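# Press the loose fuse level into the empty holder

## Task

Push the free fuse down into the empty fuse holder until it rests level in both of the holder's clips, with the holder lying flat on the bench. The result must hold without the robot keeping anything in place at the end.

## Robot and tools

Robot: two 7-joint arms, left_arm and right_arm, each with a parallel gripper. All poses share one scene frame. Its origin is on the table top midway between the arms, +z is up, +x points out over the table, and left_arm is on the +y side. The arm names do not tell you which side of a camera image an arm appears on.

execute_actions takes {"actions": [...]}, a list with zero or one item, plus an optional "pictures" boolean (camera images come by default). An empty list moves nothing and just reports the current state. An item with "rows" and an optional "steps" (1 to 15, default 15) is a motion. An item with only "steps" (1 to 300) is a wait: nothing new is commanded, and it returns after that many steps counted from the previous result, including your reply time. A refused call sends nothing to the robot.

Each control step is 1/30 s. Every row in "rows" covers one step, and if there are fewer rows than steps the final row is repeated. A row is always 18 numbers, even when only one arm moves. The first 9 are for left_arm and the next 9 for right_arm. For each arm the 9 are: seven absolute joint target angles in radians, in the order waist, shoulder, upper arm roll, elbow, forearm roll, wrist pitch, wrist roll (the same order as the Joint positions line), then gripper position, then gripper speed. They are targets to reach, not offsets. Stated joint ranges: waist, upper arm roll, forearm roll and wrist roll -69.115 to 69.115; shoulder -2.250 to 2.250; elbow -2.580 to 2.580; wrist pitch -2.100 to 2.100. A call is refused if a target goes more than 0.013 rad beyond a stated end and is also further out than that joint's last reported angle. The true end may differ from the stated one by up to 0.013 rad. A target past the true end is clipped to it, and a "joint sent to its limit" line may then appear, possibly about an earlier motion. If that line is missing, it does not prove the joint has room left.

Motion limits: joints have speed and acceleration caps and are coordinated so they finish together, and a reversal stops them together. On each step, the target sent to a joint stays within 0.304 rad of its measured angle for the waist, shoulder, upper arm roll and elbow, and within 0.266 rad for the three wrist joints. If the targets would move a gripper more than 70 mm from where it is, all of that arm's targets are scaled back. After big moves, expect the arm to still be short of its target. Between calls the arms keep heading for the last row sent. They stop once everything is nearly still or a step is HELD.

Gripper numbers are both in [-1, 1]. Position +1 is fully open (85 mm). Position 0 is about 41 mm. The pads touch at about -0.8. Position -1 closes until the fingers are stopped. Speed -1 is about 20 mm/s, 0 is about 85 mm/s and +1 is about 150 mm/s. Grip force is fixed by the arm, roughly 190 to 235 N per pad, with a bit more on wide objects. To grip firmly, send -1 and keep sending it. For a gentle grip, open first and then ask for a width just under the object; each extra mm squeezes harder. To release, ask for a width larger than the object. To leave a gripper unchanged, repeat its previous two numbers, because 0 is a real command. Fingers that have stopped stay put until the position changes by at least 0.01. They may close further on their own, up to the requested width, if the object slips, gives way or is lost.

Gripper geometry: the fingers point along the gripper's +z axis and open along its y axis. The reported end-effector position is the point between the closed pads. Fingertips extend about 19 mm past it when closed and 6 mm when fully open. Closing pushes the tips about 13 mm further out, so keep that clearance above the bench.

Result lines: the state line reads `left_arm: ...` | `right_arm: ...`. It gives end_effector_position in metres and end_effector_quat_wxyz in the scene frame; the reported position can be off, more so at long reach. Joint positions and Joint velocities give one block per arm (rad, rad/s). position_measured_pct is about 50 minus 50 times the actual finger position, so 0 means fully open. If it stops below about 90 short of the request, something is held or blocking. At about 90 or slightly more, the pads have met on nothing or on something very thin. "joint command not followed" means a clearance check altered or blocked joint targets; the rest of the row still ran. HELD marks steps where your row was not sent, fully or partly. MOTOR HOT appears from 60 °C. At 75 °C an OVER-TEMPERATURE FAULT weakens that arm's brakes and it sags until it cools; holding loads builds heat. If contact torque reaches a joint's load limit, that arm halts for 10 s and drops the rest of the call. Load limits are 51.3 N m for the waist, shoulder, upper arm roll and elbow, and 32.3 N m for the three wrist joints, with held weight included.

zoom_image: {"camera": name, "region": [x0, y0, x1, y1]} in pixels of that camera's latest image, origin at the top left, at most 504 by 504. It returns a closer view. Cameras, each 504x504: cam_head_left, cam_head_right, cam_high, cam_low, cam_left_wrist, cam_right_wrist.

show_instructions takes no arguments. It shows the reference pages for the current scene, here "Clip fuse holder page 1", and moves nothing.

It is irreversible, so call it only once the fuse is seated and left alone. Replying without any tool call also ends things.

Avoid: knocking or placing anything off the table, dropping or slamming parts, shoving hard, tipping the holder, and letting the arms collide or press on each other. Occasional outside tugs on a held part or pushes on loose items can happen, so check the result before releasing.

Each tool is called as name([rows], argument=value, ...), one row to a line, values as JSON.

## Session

show_instructions()

execute_actions(actions=[])

Reference images for this scene: Clip fuse holder page 1, Clip fuse holder page 2.

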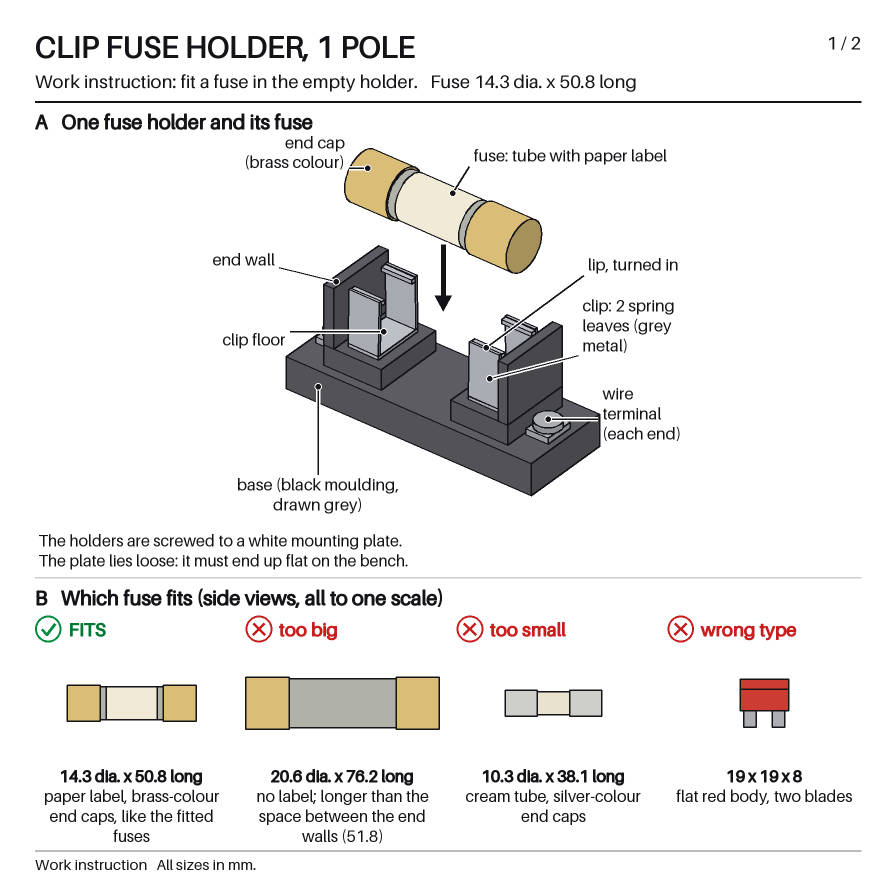

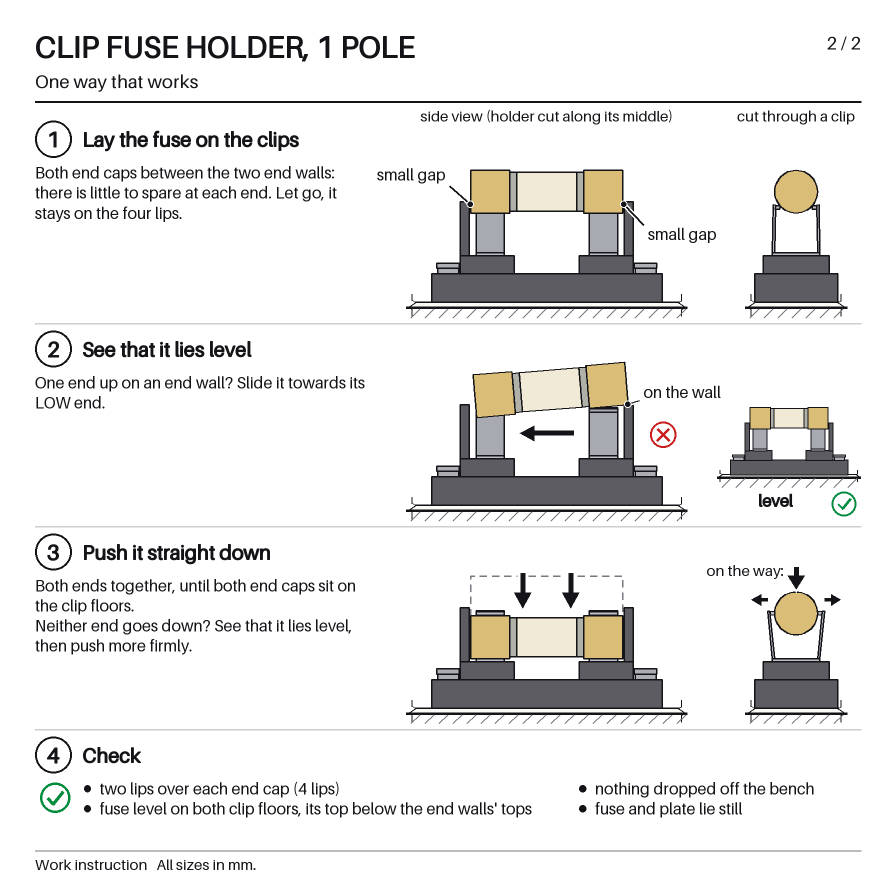

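Scene clock: 0.00 s of 4306.00 s.
left_arm: end_effector_position=(+0.4831, +0.8514, +0.2467) position_measured_pct=0.0 end_effector_quat_wxyz=(-0.018, +0.938, -0.341, +0.054) | right_arm: end_effector_position=(+0.4279, -0.2698, +0.1993) position_measured_pct=0.0 end_effector_quat_wxyz=(-0.002, -0.008, +1.000, -0.001)
Joint positions: left_arm=[-1.064  0.893 -0.287  0.666  0.322  1.548  2.973] | right_arm=[-0.058  0.432  0.002  1.66   0.001  1.055  1.519]
Joint velocities: left_arm=[ 0.001 -0.    -0.003  0.     0.001  0.     0.001] | right_arm=[-0. -0. -0. -0. -0.  0. -0.]

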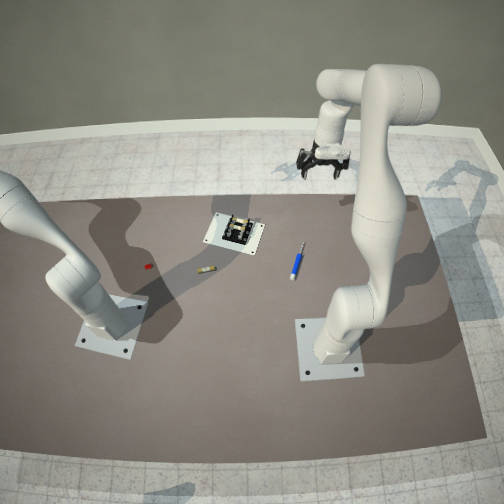

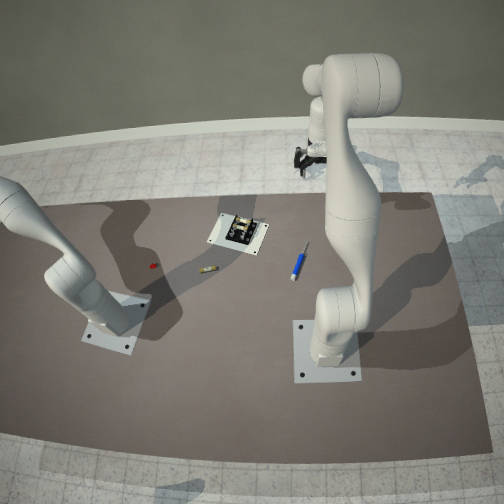

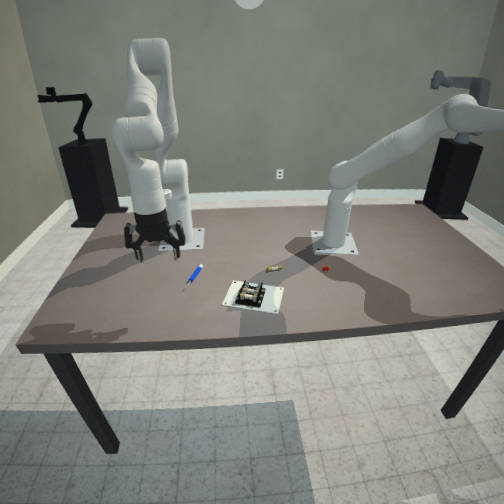

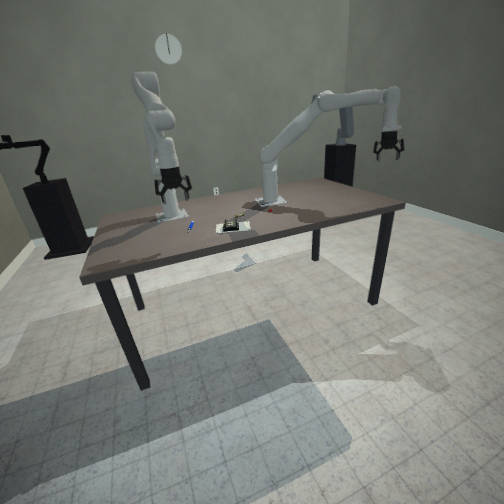

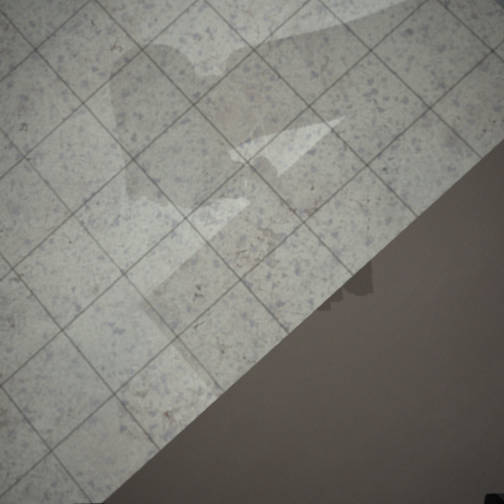

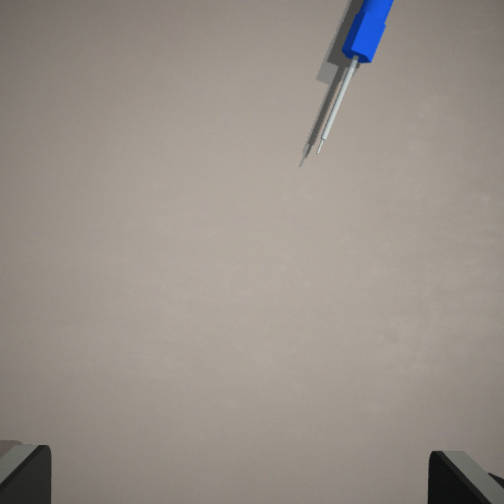

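zoom_image(camera="cam_head_left", region=[180, 200, 280, 285])

Region (180, 200, 280, 285) of cam_head_left's 504x504 image, scaled by 5.040, with more detail than that image has; it fills the top 428 rows of this view, and the rest is white.

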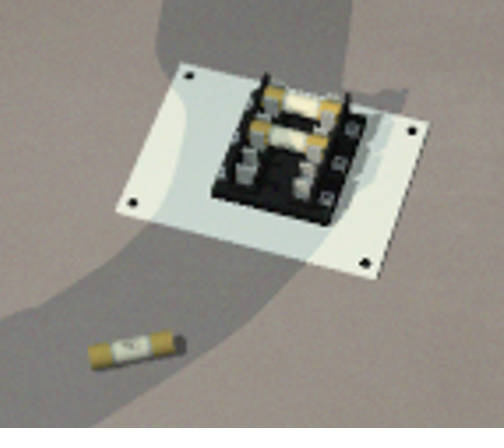

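execute_actions([
  {"rows": [[0.7378,0.4862,0,2.2241,0,0.4313,4.268,0.2,0,-0.058,0.432,0.002,1.66,0.001,1.055,1.519,1,0]], "steps": 15},
], pictures=false)

execute_actions([
  {"steps": 75},
])

Scene clock: 2.77 s of 4306.00 s.
left_arm: end_effector_position=(+0.6021, +0.6916, +0.3150) position_measured_pct=36.5 end_effector_quat_wxyz=(-0.098, +0.909, -0.396, +0.085) | right_arm: end_effector_position=(+0.4278, -0.2702, +0.1991) position_measured_pct=0.0 end_effector_quat_wxyz=(-0.003, -0.008, +1.000, -0.001)
Joint positions: left_arm=[-0.778  0.642 -0.103  0.947  0.12   1.301  3.217] | right_arm=[-0.058  0.432  0.002  1.66   0.001  1.055  1.519]
Joint velocities: left_arm=[ 0.718 -0.411  0.282  0.707 -0.321 -0.626  0.625] | right_arm=[ 0.001  0.    -0.     0.001 -0.     0.001  0.001]
Steps of this call (steps 1 to 68: nothing new was sent; steps 69 to 83: all 15 steps of this action). Readings (joint positions | what the end effector reports):
69: left_arm=[-1.062 0.891 -0.287 0.667 0.321 1.547 2.973] | right_arm=[-0.058 0.432 0.002 1.660 0.001 1.055 1.519] | left_arm position_measured_pct=0.0 | right_arm position_measured_pct=0.0
70: left_arm=[-1.056 0.885 -0.284 0.674 0.316 1.542 2.978] | right_arm=[-0.058 0.432 0.002 1.660 0.001 1.055 1.519] | left_arm position_measured_pct=0.4 | right_arm position_measured_pct=0.0
72: left_arm=[-1.028 0.856 -0.261 0.702 0.292 1.518 3.001] | right_arm=[-0.058 0.432 0.002 1.660 0.001 1.055 1.519] | left_arm position_measured_pct=4.8 | right_arm position_measured_pct=0.0
76: left_arm=[-0.940 0.769 -0.189 0.788 0.218 1.443 3.076] | right_arm=[-0.058 0.432 0.002 1.660 0.001 1.055 1.519] | left_arm position_measured_pct=15.9 | right_arm position_measured_pct=0.0
83: the state above

Scene clock: 5.27 s of 4306.00 s.
left_arm: end_effector_position=(+0.2328, +0.0662, +0.0599) position_measured_pct=40.1 end_effector_quat_wxyz=(+0.000, +0.772, -0.636, -0.000) | right_arm: end_effector_position=(+0.4278, -0.2702, +0.1991) position_measured_pct=0.0 end_effector_quat_wxyz=(-0.003, -0.008, +1.000, -0.001)
Joint positions: left_arm=[0.738 0.486 0.    2.224 0.    0.431 4.268] | right_arm=[-0.058  0.432  0.002  1.66   0.001  1.055  1.519]
Joint velocities: left_arm=[ 0.003  0.002 -0.002  0.    -0.001  0.     0.   ] | right_arm=[ 0.     0.001  0.    -0.001 -0.    -0.    -0.001]
Steps of this call (steps 1 to 75: the robot went on to your last target). Readings (joint positions | what the end effector reports):
1: left_arm=[-0.754 0.629 -0.094 0.971 0.109 1.280 3.238] | right_arm=[-0.058 0.432 0.002 1.660 0.001 1.055 1.519] | left_arm position_measured_pct=38.1 | right_arm position_measured_pct=0.0
2: left_arm=[-0.729 0.617 -0.086 0.995 0.100 1.259 3.259] | right_arm=[-0.058 0.432 0.002 1.660 0.001 1.055 1.519] | left_arm position_measured_pct=38.9 | right_arm position_measured_pct=0.0
4: left_arm=[-0.681 0.596 -0.072 1.042 0.083 1.217 3.301] | right_arm=[-0.058 0.432 0.002 1.660 0.001 1.055 1.519] | left_arm position_measured_pct=39.7 | right_arm position_measured_pct=0.0
8: left_arm=[-0.584 0.563 -0.049 1.139 0.058 1.132 3.386] | right_arm=[-0.058 0.432 0.002 1.660 0.001 1.055 1.519] | left_arm position_measured_pct=40.1 | right_arm position_measured_pct=0.0
75: the state above

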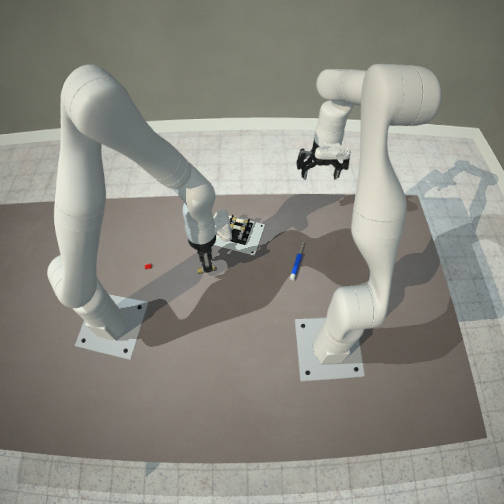

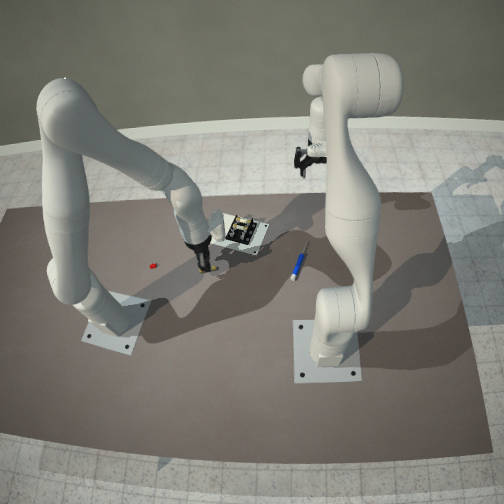

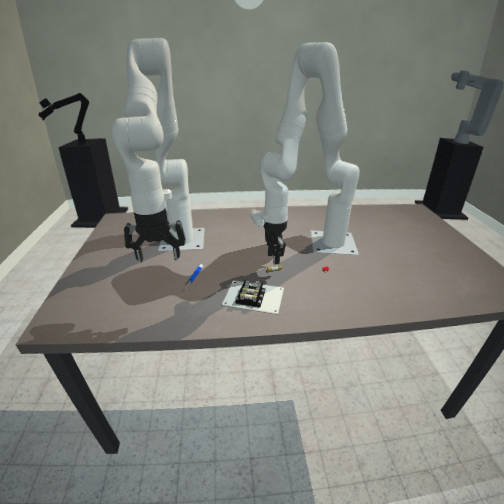

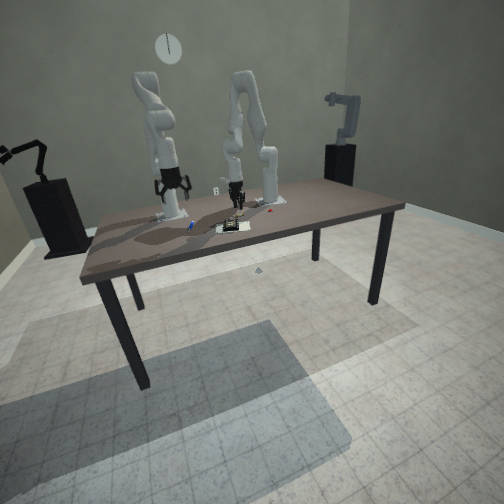

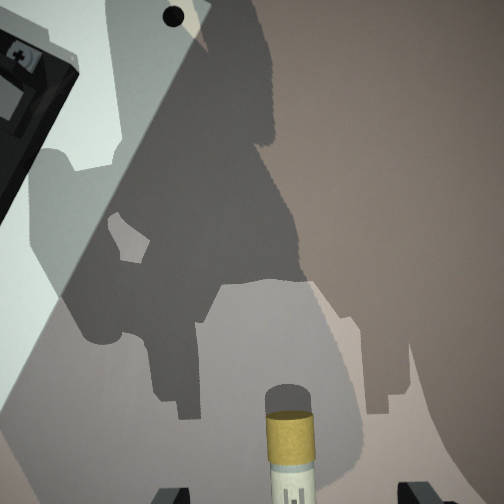

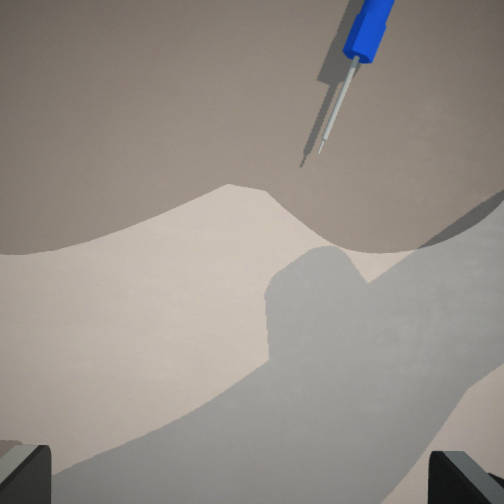

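execute_actions([
  {"rows": [[0.7298,0.5886,0,2.2666,0,0.2865,4.275,0.2,0,-0.058,0.432,0.002,1.66,0.001,1.055,1.519,1,0]], "steps": 15},
], pictures=false)

execute_actions([
  {"rows": [[0.7298,0.5886,0,2.2666,0,0.2865,4.275,-1,0,-0.058,0.432,0.002,1.66,0.001,1.055,1.519,1,0]], "steps": 15},
], pictures=false)

execute_actions([
  {"steps": 6},
])

zoom_image(camera="cam_high", region=[250, 245, 300, 280])

Scene clock: 7.47 s of 4306.00 s.
left_arm: end_effector_position=(+0.2318, +0.0718, +0.0223) position_measured_pct=40.1 end_effector_quat_wxyz=(+0.000, +0.777, -0.630, +0.000) | right_arm: end_effector_position=(+0.4278, -0.2702, +0.1991) position_measured_pct=0.0 end_effector_quat_wxyz=(-0.003, -0.008, +1.000, -0.001)
Joint positions: left_arm=[ 0.73   0.587 -0.     2.267 -0.     0.287  4.275] | right_arm=[-0.058  0.432  0.002  1.66   0.001  1.055  1.519]
Joint velocities: left_arm=[-0.     0.009  0.001  0.001  0.     0.    -0.001] | right_arm=[-0.001  0.     0.     0.     0.    -0.     0.001]
Steps of this call (steps 1 to 15: the robot went on to your last target; steps 16 to 51: nothing new was sent; steps 52 to 66: all 15 steps of this action). Readings (joint positions | what the end effector reports):
52: left_arm=[0.738 0.488 0.000 2.224 0.000 0.430 4.268] | right_arm=[-0.058 0.432 0.002 1.660 0.001 1.055 1.519] | left_arm position_measured_pct=40.1 | right_arm position_measured_pct=0.0
53: left_arm=[0.737 0.494 0.000 2.227 0.000 0.423 4.268] | right_arm=[-0.058 0.432 0.002 1.660 0.001 1.055 1.519] | left_arm position_measured_pct=40.1 | right_arm position_measured_pct=0.0
55: left_arm=[0.735 0.524 0.000 2.238 0.000 0.385 4.270] | right_arm=[-0.058 0.432 0.002 1.660 0.001 1.055 1.519] | left_arm position_measured_pct=40.1 | right_arm position_measured_pct=0.0
59: left_arm=[0.730 0.582 -0.000 2.264 -0.000 0.294 4.275] | right_arm=[-0.058 0.432 0.002 1.660 0.001 1.055 1.519] | left_arm position_measured_pct=40.1 | right_arm position_measured_pct=0.0
66: the state above

Scene clock: 7.97 s of 4306.00 s.
left_arm: end_effector_position=(+0.2316, +0.0721, +0.0220) position_measured_pct=77.0 end_effector_quat_wxyz=(-0.000, +0.777, -0.630, -0.000) | right_arm: end_effector_position=(+0.4278, -0.2702, +0.1991) position_measured_pct=0.0 end_effector_quat_wxyz=(-0.003, -0.008, +1.000, -0.001)
Joint positions: left_arm=[ 0.73   0.588  0.     2.267 -0.     0.287  4.275] | right_arm=[-0.058  0.432  0.002  1.66   0.001  1.055  1.519]
Joint velocities: left_arm=[ 0.    -0.018 -0.003  0.002 -0.     0.011  0.   ] | right_arm=[ 0.     0.001  0.    -0.     0.     0.    -0.   ]
Steps of this call (steps 1 to 15: all 15 steps of this action). Readings (joint positions | what the end effector reports):
1: left_arm=[0.730 0.588 -0.000 2.267 -0.000 0.287 4.275] | right_arm=[-0.058 0.432 0.002 1.660 0.001 1.055 1.519] | left_arm position_measured_pct=40.1 | right_arm position_measured_pct=0.0
2: left_arm=[0.730 0.588 -0.000 2.267 -0.000 0.287 4.275] | right_arm=[-0.058 0.432 0.002 1.660 0.001 1.055 1.519] | left_arm position_measured_pct=40.5 | right_arm position_measured_pct=0.0
4: left_arm=[0.730 0.588 -0.000 2.267 -0.000 0.287 4.275] | right_arm=[-0.058 0.432 0.002 1.660 0.001 1.055 1.519] | left_arm position_measured_pct=44.4 | right_arm position_measured_pct=0.0
8: left_arm=[0.730 0.589 -0.000 2.267 0.000 0.287 4.275] | right_arm=[-0.058 0.432 0.002 1.660 0.001 1.055 1.519] | left_arm position_measured_pct=56.0 | right_arm position_measured_pct=0.0
15: the state above

Scene clock: 8.17 s of 4306.00 s.
left_arm: end_effector_position=(+0.2317, +0.0720, +0.0223) position_measured_pct=82.5 end_effector_quat_wxyz=(+0.000, +0.777, -0.630, +0.000) | right_arm: end_effector_position=(+0.4278, -0.2702, +0.1991) position_measured_pct=0.0 end_effector_quat_wxyz=(-0.003, -0.008, +1.000, -0.001)
Joint positions: left_arm=[ 0.73   0.587  0.     2.267 -0.     0.287  4.275] | right_arm=[-0.058  0.432  0.002  1.66   0.001  1.055  1.519]
Joint velocities: left_arm=[ 0.001 -0.002  0.    -0.    -0.     0.002  0.002] | right_arm=[-0.001  0.    -0.     0.002  0.    -0.    -0.001]
Steps of this call (steps 1 to 6: the robot went on to your last target). Readings (joint positions | what the end effector reports):
1: left_arm=[0.730 0.588 0.000 2.267 -0.000 0.287 4.275] | right_arm=[-0.058 0.432 0.002 1.660 0.001 1.055 1.519] | left_arm position_measured_pct=79.0 | right_arm position_measured_pct=0.0
2: left_arm=[0.730 0.588 0.000 2.267 -0.000 0.287 4.275] | right_arm=[-0.058 0.432 0.002 1.660 0.001 1.055 1.519] | left_arm position_measured_pct=80.6 | right_arm position_measured_pct=0.0
4: left_arm=[0.730 0.587 0.000 2.267 -0.000 0.287 4.275] | right_arm=[-0.058 0.432 0.002 1.660 0.001 1.055 1.519] | left_arm position_measured_pct=82.5 | right_arm position_measured_pct=0.0
6: the state above

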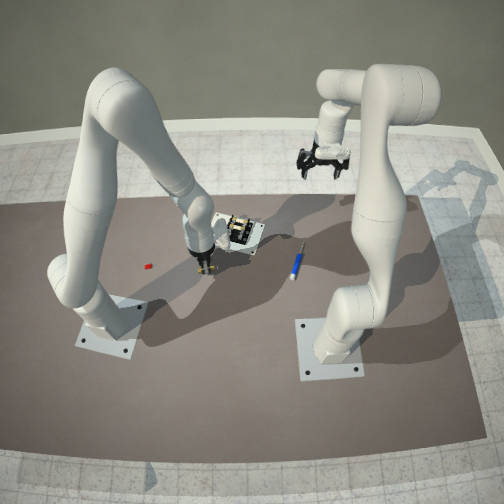

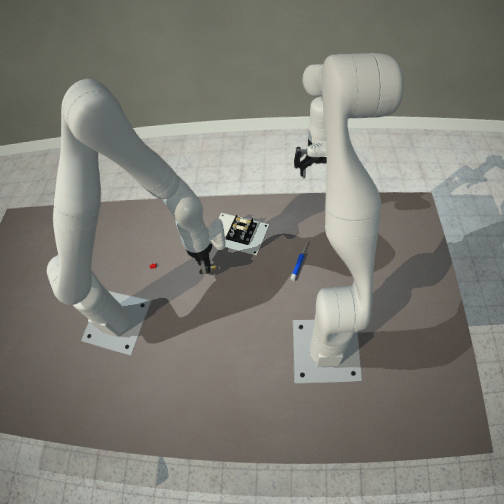

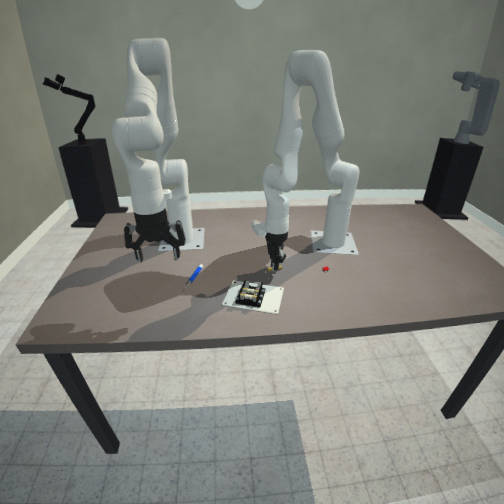

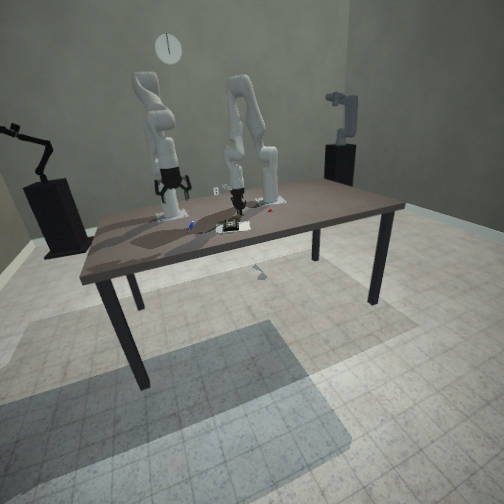

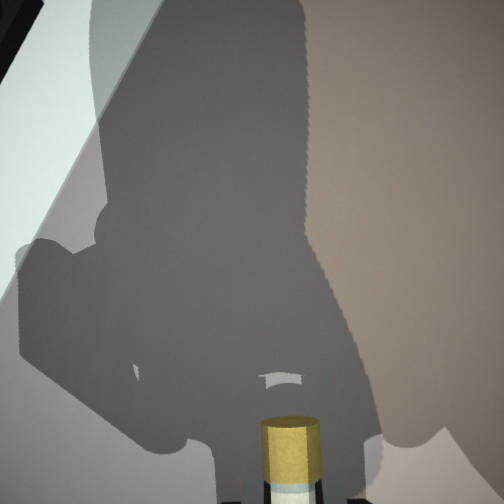

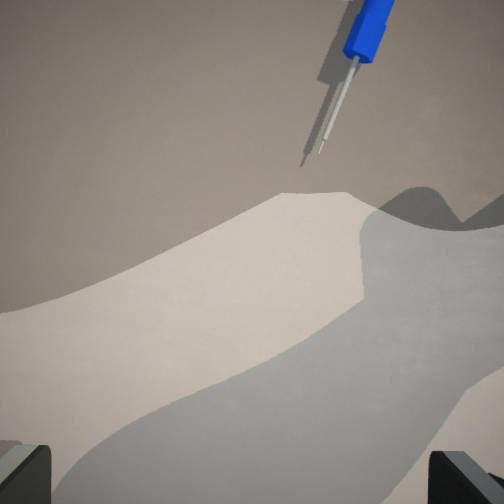

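Region (250, 245, 300, 280) of cam_high's 504x504 image, scaled by 10.080, with more detail than that image has; it fills the top 353 rows of this view, and the rest is white.

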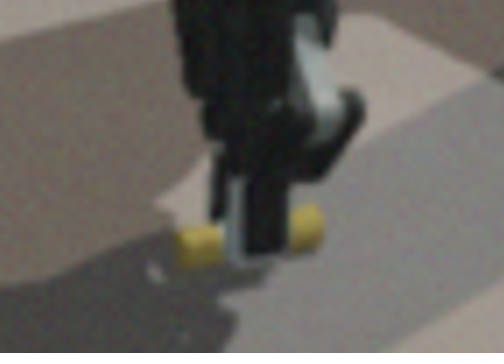

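execute_actions([
  {"rows": [[0.7298,0.56,0,2.24,0,0.34,4.275,-1,0,-0.058,0.432,0.002,1.66,0.001,1.055,1.519,1,0],[0.7298,0.56,0,2.24,0,0.34,4.275,-1,0,-0.058,0.432,0.002,1.66,0.001,1.055,1.519,1,0],[0.7298,0.56,0,2.24,0,0.34,4.275,-1,0,-0.058,0.432,0.002,1.66,0.001,1.055,1.519,1,0],[0.69,0.53,0,2.0,0,0.61,3.95,-1,0,-0.058,0.432,0.002,1.66,0.001,1.055,1.519,1,0],[0.69,0.53,0,2.0,0,0.61,3.95,-1,0,-0.058,0.432,0.002,1.66,0.001,1.055,1.519,1,0],[0.69,0.53,0,2.0,0,0.61,3.95,-1,0,-0.058,0.432,0.002,1.66,0.001,1.055,1.519,1,0],[0.69,0.53,0,2.0,0,0.61,3.95,-1,0,-0.058,0.432,0.002,1.66,0.001,1.055,1.519,1,0],[0.69,0.53,0,2.0,0,0.61,3.95,-1,0,-0.058,0.432,0.002,1.66,0.001,1.055,1.519,1,0],[0.69,0.53,0,2.0,0,0.61,3.95,-1,0,-0.058,0.432,0.002,1.66,0.001,1.055,1.519,1,0],[0.69,0.53,0,2.0,0,0.61,3.95,-1,0,-0.058,0.432,0.002,1.66,0.001,1.055,1.519,1,0],[0.67,0.55,0,1.88,0,0.71,3.8,-1,0,-0.058,0.432,0.002,1.66,0.001,1.055,1.519,1,0]], "steps": 15},
], pictures=false)

execute_actions([
  {"rows": [[0.67,0.55,0,1.88,0,0.71,3.8,-1,0,-0.058,0.432,0.002,1.66,0.001,1.055,1.519,1,0],[0.67,0.55,0,1.88,0,0.71,3.8,-1,0,-0.058,0.432,0.002,1.66,0.001,1.055,1.519,1,0],[0.6517,0.6356,0,1.7901,0,0.7159,3.6794,-1,0,-0.058,0.432,0.002,1.66,0.001,1.055,1.519,1,0]], "steps": 15},
], pictures=false)

execute_actions([
  {"steps": 15},
])

Scene clock: 12.23 s of 4306.00 s.
left_arm: end_effector_position=(+0.2941, +0.0186, +0.0791) position_measured_pct=82.5 end_effector_quat_wxyz=(-0.000, +0.677, -0.736, -0.001) | right_arm: end_effector_position=(+0.4278, -0.2702, +0.1991) position_measured_pct=0.0 end_effector_quat_wxyz=(-0.003, -0.008, +1.000, -0.001)
Joint positions: left_arm=[ 0.686  0.544 -0.     1.97  -0.     0.629  3.94 ] | right_arm=[-0.058  0.432  0.002  1.66   0.001  1.055  1.519]
Joint velocities: left_arm=[-0.135  0.044  0.    -0.798  0.002  0.721 -1.215] | right_arm=[ 0.002 -0.001 -0.     0.002  0.     0.     0.001]
Steps of this call (steps 1 to 15: the robot went on to your last target; steps 16 to 90: nothing new was sent; then 0.57 s passed at rest; steps 91 to 105: all 15 steps of this action). Readings (joint positions | what the end effector reports):
91: left_arm=[0.730 0.586 0.000 2.266 -0.000 0.289 4.275] | right_arm=[-0.058 0.432 0.002 1.660 0.001 1.055 1.519] | left_arm position_measured_pct=82.5 | right_arm position_measured_pct=0.0
92: left_arm=[0.730 0.580 -0.000 2.261 -0.000 0.298 4.275] | right_arm=[-0.058 0.432 0.002 1.660 0.001 1.055 1.519] | left_arm position_measured_pct=82.5 | right_arm position_measured_pct=0.0
94: left_arm=[0.730 0.563 0.000 2.243 0.000 0.333 4.274] | right_arm=[-0.058 0.432 0.002 1.660 0.001 1.055 1.519] | left_arm position_measured_pct=82.5 | right_arm position_measured_pct=0.0
98: left_arm=[0.719 0.549 0.000 2.160 0.000 0.439 4.216] | right_arm=[-0.058 0.432 0.002 1.660 0.001 1.055 1.519] | left_arm position_measured_pct=82.5 | right_arm position_measured_pct=0.0
105: the state above

Scene clock: 12.73 s of 4306.00 s.
left_arm: end_effector_position=(+0.3409, -0.0141, +0.0757) position_measured_pct=82.5 end_effector_quat_wxyz=(+0.000, -0.589, +0.808, -0.001) | right_arm: end_effector_position=(+0.4278, -0.2702, +0.1991) position_measured_pct=0.0 end_effector_quat_wxyz=(-0.003, -0.008, +1.000, -0.001)
Joint positions: left_arm=[ 0.652  0.634 -0.     1.79   0.     0.716  3.679] | right_arm=[-0.058  0.432  0.002  1.66   0.001  1.055  1.519]
Joint velocities: left_arm=[-0.003  0.017  0.001 -0.003  0.001  0.001  0.001] | right_arm=[-0.001  0.001 -0.    -0.    -0.    -0.001 -0.003]
Steps of this call (steps 1 to 15: all 15 steps of this action). Readings (joint positions | what the end effector reports):
1: left_arm=[0.681 0.546 -0.000 1.944 0.000 0.652 3.900] | right_arm=[-0.058 0.432 0.002 1.660 0.001 1.055 1.519] | left_arm position_measured_pct=82.5 | right_arm position_measured_pct=0.0
2: left_arm=[0.677 0.547 -0.000 1.921 -0.000 0.673 3.863] | right_arm=[-0.058 0.432 0.002 1.660 0.001 1.055 1.519] | left_arm position_measured_pct=82.5 | right_arm position_measured_pct=0.0
4: left_arm=[0.670 0.554 0.000 1.880 0.000 0.700 3.800] | right_arm=[-0.058 0.432 0.002 1.660 0.001 1.055 1.519] | left_arm position_measured_pct=82.5 | right_arm position_measured_pct=0.0
8: left_arm=[0.655 0.616 -0.000 1.803 -0.000 0.714 3.697] | right_arm=[-0.058 0.432 0.002 1.660 0.001 1.055 1.519] | left_arm position_measured_pct=82.5 | right_arm position_measured_pct=0.0
15: the state above

Scene clock: 13.23 s of 4306.00 s.
left_arm: end_effector_position=(+0.3408, -0.0138, +0.0749) position_measured_pct=82.5 end_effector_quat_wxyz=(+0.000, -0.590, +0.808, -0.000) | right_arm: end_effector_position=(+0.4278, -0.2702, +0.1991) position_measured_pct=0.0 end_effector_quat_wxyz=(-0.003, -0.008, +1.000, -0.001)
Joint positions: left_arm=[ 0.652  0.636 -0.     1.79   0.     0.716  3.679] | right_arm=[-0.058  0.432  0.002  1.66   0.001  1.055  1.519]
Joint velocities: left_arm=[-0.001 -0.001  0.001 -0.     0.001  0.001 -0.001] | right_arm=[ 0.001  0.     0.    -0.    -0.    -0.    -0.   ]
Steps of this call (steps 1 to 15: the robot went on to your last target). Readings (joint positions | what the end effector reports):
1: left_arm=[0.652 0.634 -0.000 1.790 -0.000 0.716 3.679] | right_arm=[-0.058 0.432 0.002 1.660 0.001 1.055 1.519] | left_arm position_measured_pct=82.5 | right_arm position_measured_pct=0.0
2: left_arm=[0.652 0.635 -0.000 1.790 -0.000 0.716 3.679] | right_arm=[-0.058 0.432 0.002 1.660 0.001 1.055 1.519] | left_arm position_measured_pct=82.5 | right_arm position_measured_pct=0.0
4: left_arm=[0.652 0.635 -0.000 1.790 -0.000 0.716 3.679] | right_arm=[-0.058 0.432 0.002 1.660 0.001 1.055 1.519] | left_arm position_measured_pct=82.5 | right_arm position_measured_pct=0.0
8: left_arm=[0.652 0.635 -0.000 1.790 -0.000 0.716 3.679] | right_arm=[-0.058 0.432 0.002 1.660 0.001 1.055 1.519] | left_arm position_measured_pct=82.5 | right_arm position_measured_pct=0.0
15: the state above
All arms were judged still, so your last target was given up. Only a new action makes them travel on or press farther. Fingers that are still opening or closing keep moving.

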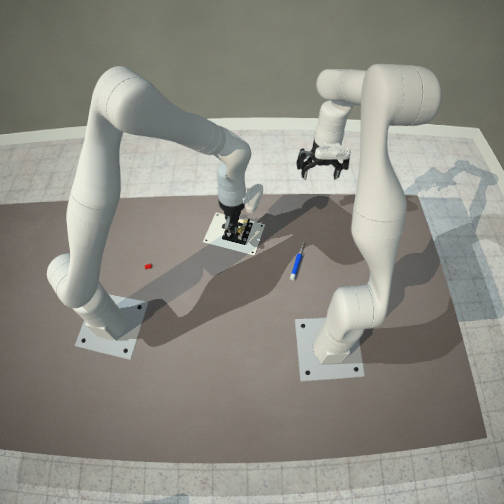

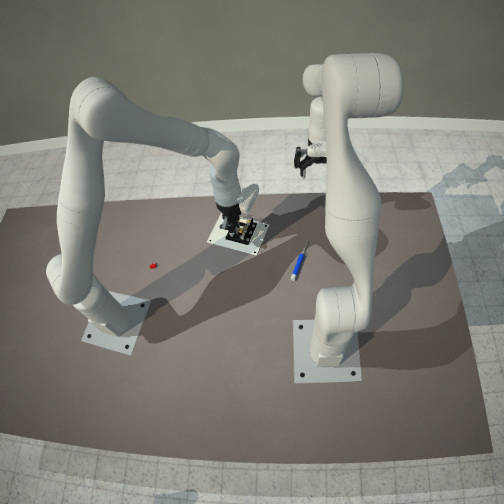

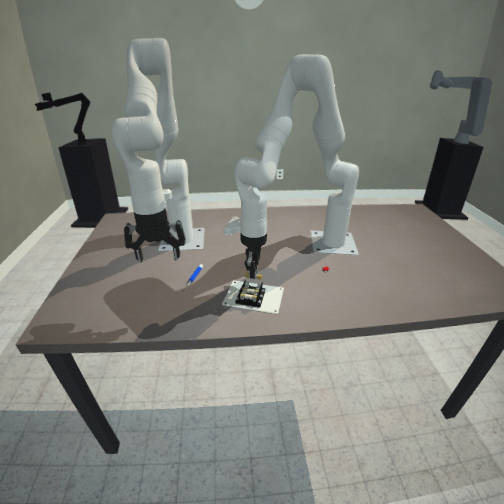

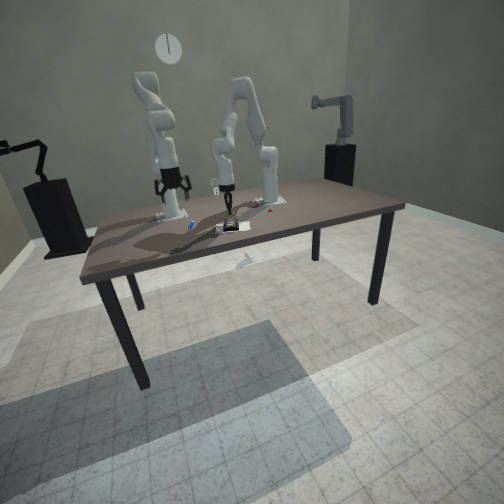

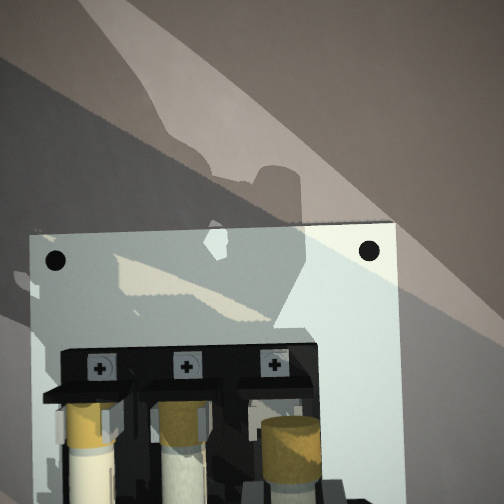

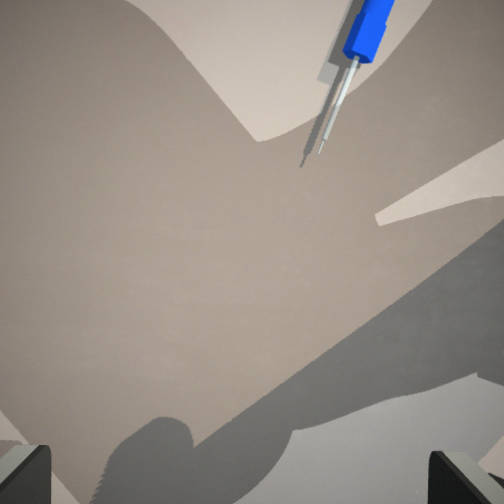

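zoom_image(camera="cam_left_wrist", region=[150, 330, 400, 504])

Region (150, 330, 400, 504) of cam_left_wrist's 504x504 image, scaled by 2.016; it fills the top 351 rows of this view, and the rest is white.

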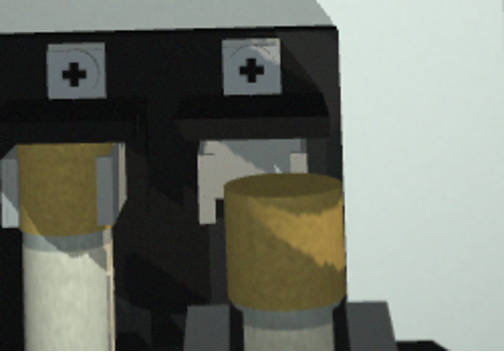

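execute_actions([
  {"rows": [[0.6472,0.673,0,1.7893,0,0.6793,3.675,-1,0,-0.058,0.432,0.002,1.66,0.001,1.055,1.519,1,0]], "steps": 15},
], pictures=false)

execute_actions([
  {"steps": 5},
])

zoom_image(camera="cam_left_wrist", region=[150, 330, 400, 504])

Scene clock: 16.17 s of 4306.00 s.
left_arm: end_effector_position=(+0.3449, -0.0152, +0.0580) position_measured_pct=82.5 end_effector_quat_wxyz=(+0.000, -0.590, +0.808, -0.000) | right_arm: end_effector_position=(+0.4278, -0.2702, +0.1991) position_measured_pct=0.0 end_effector_quat_wxyz=(-0.003, -0.008, +1.000, -0.001)
Joint positions: left_arm=[ 0.647  0.673 -0.     1.789 -0.     0.679  3.675] | right_arm=[-0.058  0.432  0.002  1.66   0.001  1.055  1.519]
Joint velocities: left_arm=[ 0.    -0.    -0.    -0.     0.001  0.     0.001] | right_arm=[-0.    -0.     0.     0.001  0.    -0.     0.   ]
Steps of this call (steps 1 to 73: nothing new was sent; steps 74 to 88: all 15 steps of this action). Readings (joint positions | what the end effector reports):
74: left_arm=[0.652 0.637 0.000 1.790 0.000 0.715 3.679] | right_arm=[-0.058 0.432 0.002 1.660 0.001 1.055 1.519] | left_arm position_measured_pct=82.5 | right_arm position_measured_pct=0.0
75: left_arm=[0.651 0.643 0.000 1.789 0.000 0.710 3.679] | right_arm=[-0.058 0.432 0.002 1.660 0.001 1.055 1.519] | left_arm position_measured_pct=82.5 | right_arm position_measured_pct=0.0
77: left_arm=[0.648 0.665 0.000 1.789 0.000 0.689 3.676] | right_arm=[-0.058 0.432 0.002 1.660 0.001 1.055 1.519] | left_arm position_measured_pct=82.5 | right_arm position_measured_pct=0.0
81: left_arm=[0.647 0.671 -0.000 1.789 -0.000 0.679 3.675] | right_arm=[-0.058 0.432 0.002 1.660 0.001 1.055 1.519] | left_arm position_measured_pct=82.5 | right_arm position_measured_pct=0.0
88: the state above

Scene clock: 16.33 s of 4306.00 s.
left_arm: end_effector_position=(+0.3449, -0.0152, +0.0580) position_measured_pct=82.5 end_effector_quat_wxyz=(+0.000, -0.590, +0.808, -0.000) | right_arm: end_effector_position=(+0.4278, -0.2702, +0.1991) position_measured_pct=0.0 end_effector_quat_wxyz=(-0.003, -0.008, +1.000, -0.001)
Joint positions: left_arm=[ 0.647  0.673 -0.     1.789 -0.     0.679  3.675] | right_arm=[-0.058  0.432  0.002  1.66   0.001  1.055  1.519]
Joint velocities: left_arm=[-0.001 -0.001 -0.001 -0.    -0.    -0.    -0.001] | right_arm=[-0.     0.001  0.     0.002  0.     0.     0.   ]
Steps of this call (steps 1 to 5: the robot went on to your last target). Readings (joint positions | what the end effector reports):
1: left_arm=[0.647 0.673 -0.000 1.789 -0.000 0.679 3.675] | right_arm=[-0.058 0.432 0.002 1.660 0.001 1.055 1.519] | left_arm position_measured_pct=82.5 | right_arm position_measured_pct=0.0
2: left_arm=[0.647 0.673 -0.000 1.789 -0.000 0.679 3.675] | right_arm=[-0.058 0.432 0.002 1.660 0.001 1.055 1.519] | left_arm position_measured_pct=82.5 | right_arm position_measured_pct=0.0
4: left_arm=[0.647 0.673 -0.000 1.789 -0.000 0.679 3.675] | right_arm=[-0.058 0.432 0.002 1.660 0.001 1.055 1.519] | left_arm position_measured_pct=82.5 | right_arm position_measured_pct=0.0
5: the state above

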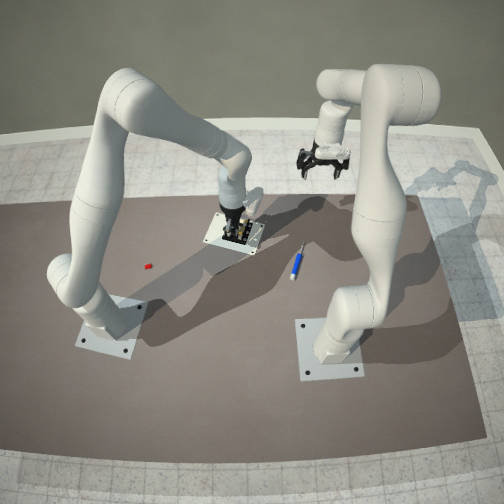

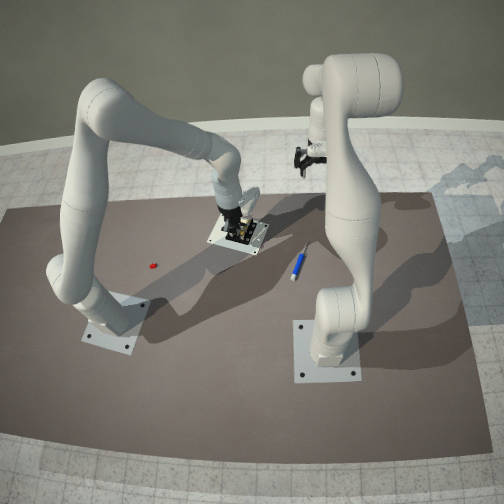

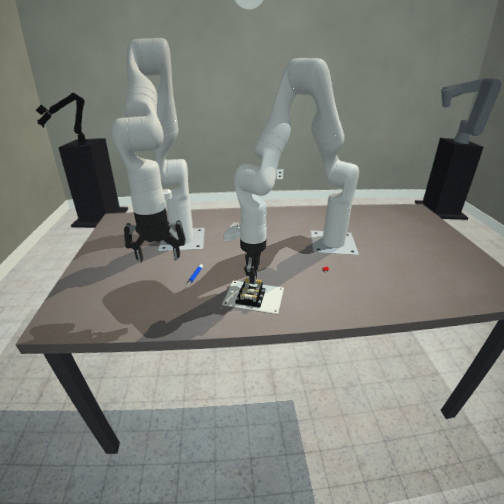

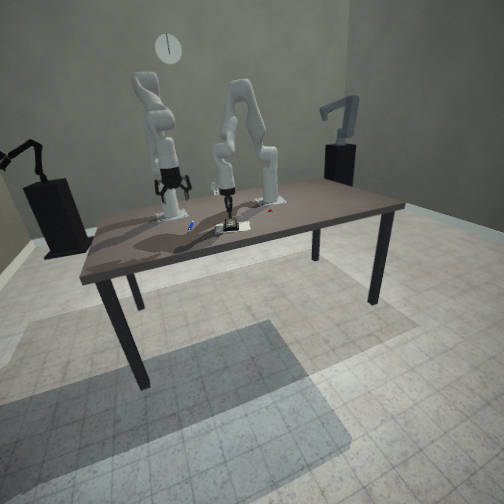

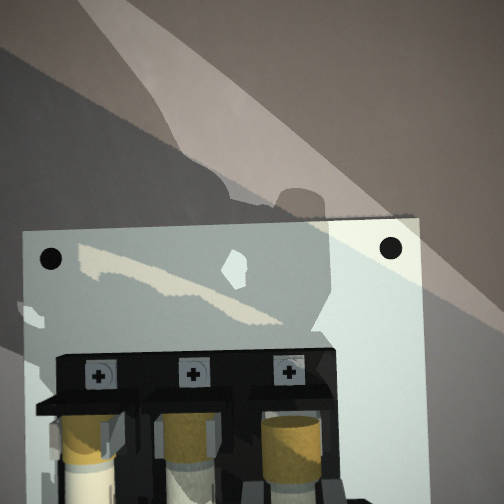

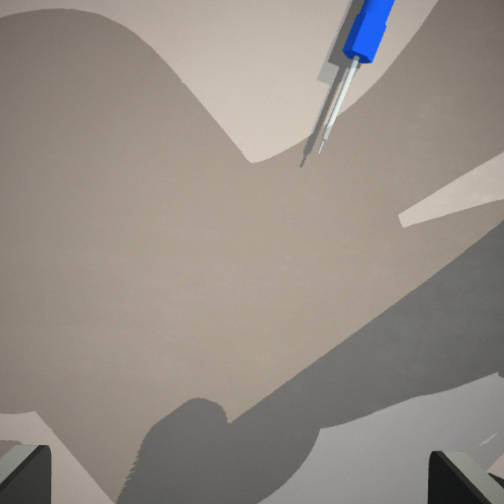

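Region (150, 330, 400, 504) of cam_left_wrist's 504x504 image, scaled by 2.016; it fills the top 351 rows of this view, and the rest is white.

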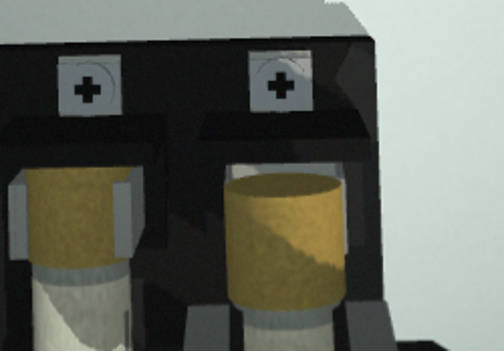

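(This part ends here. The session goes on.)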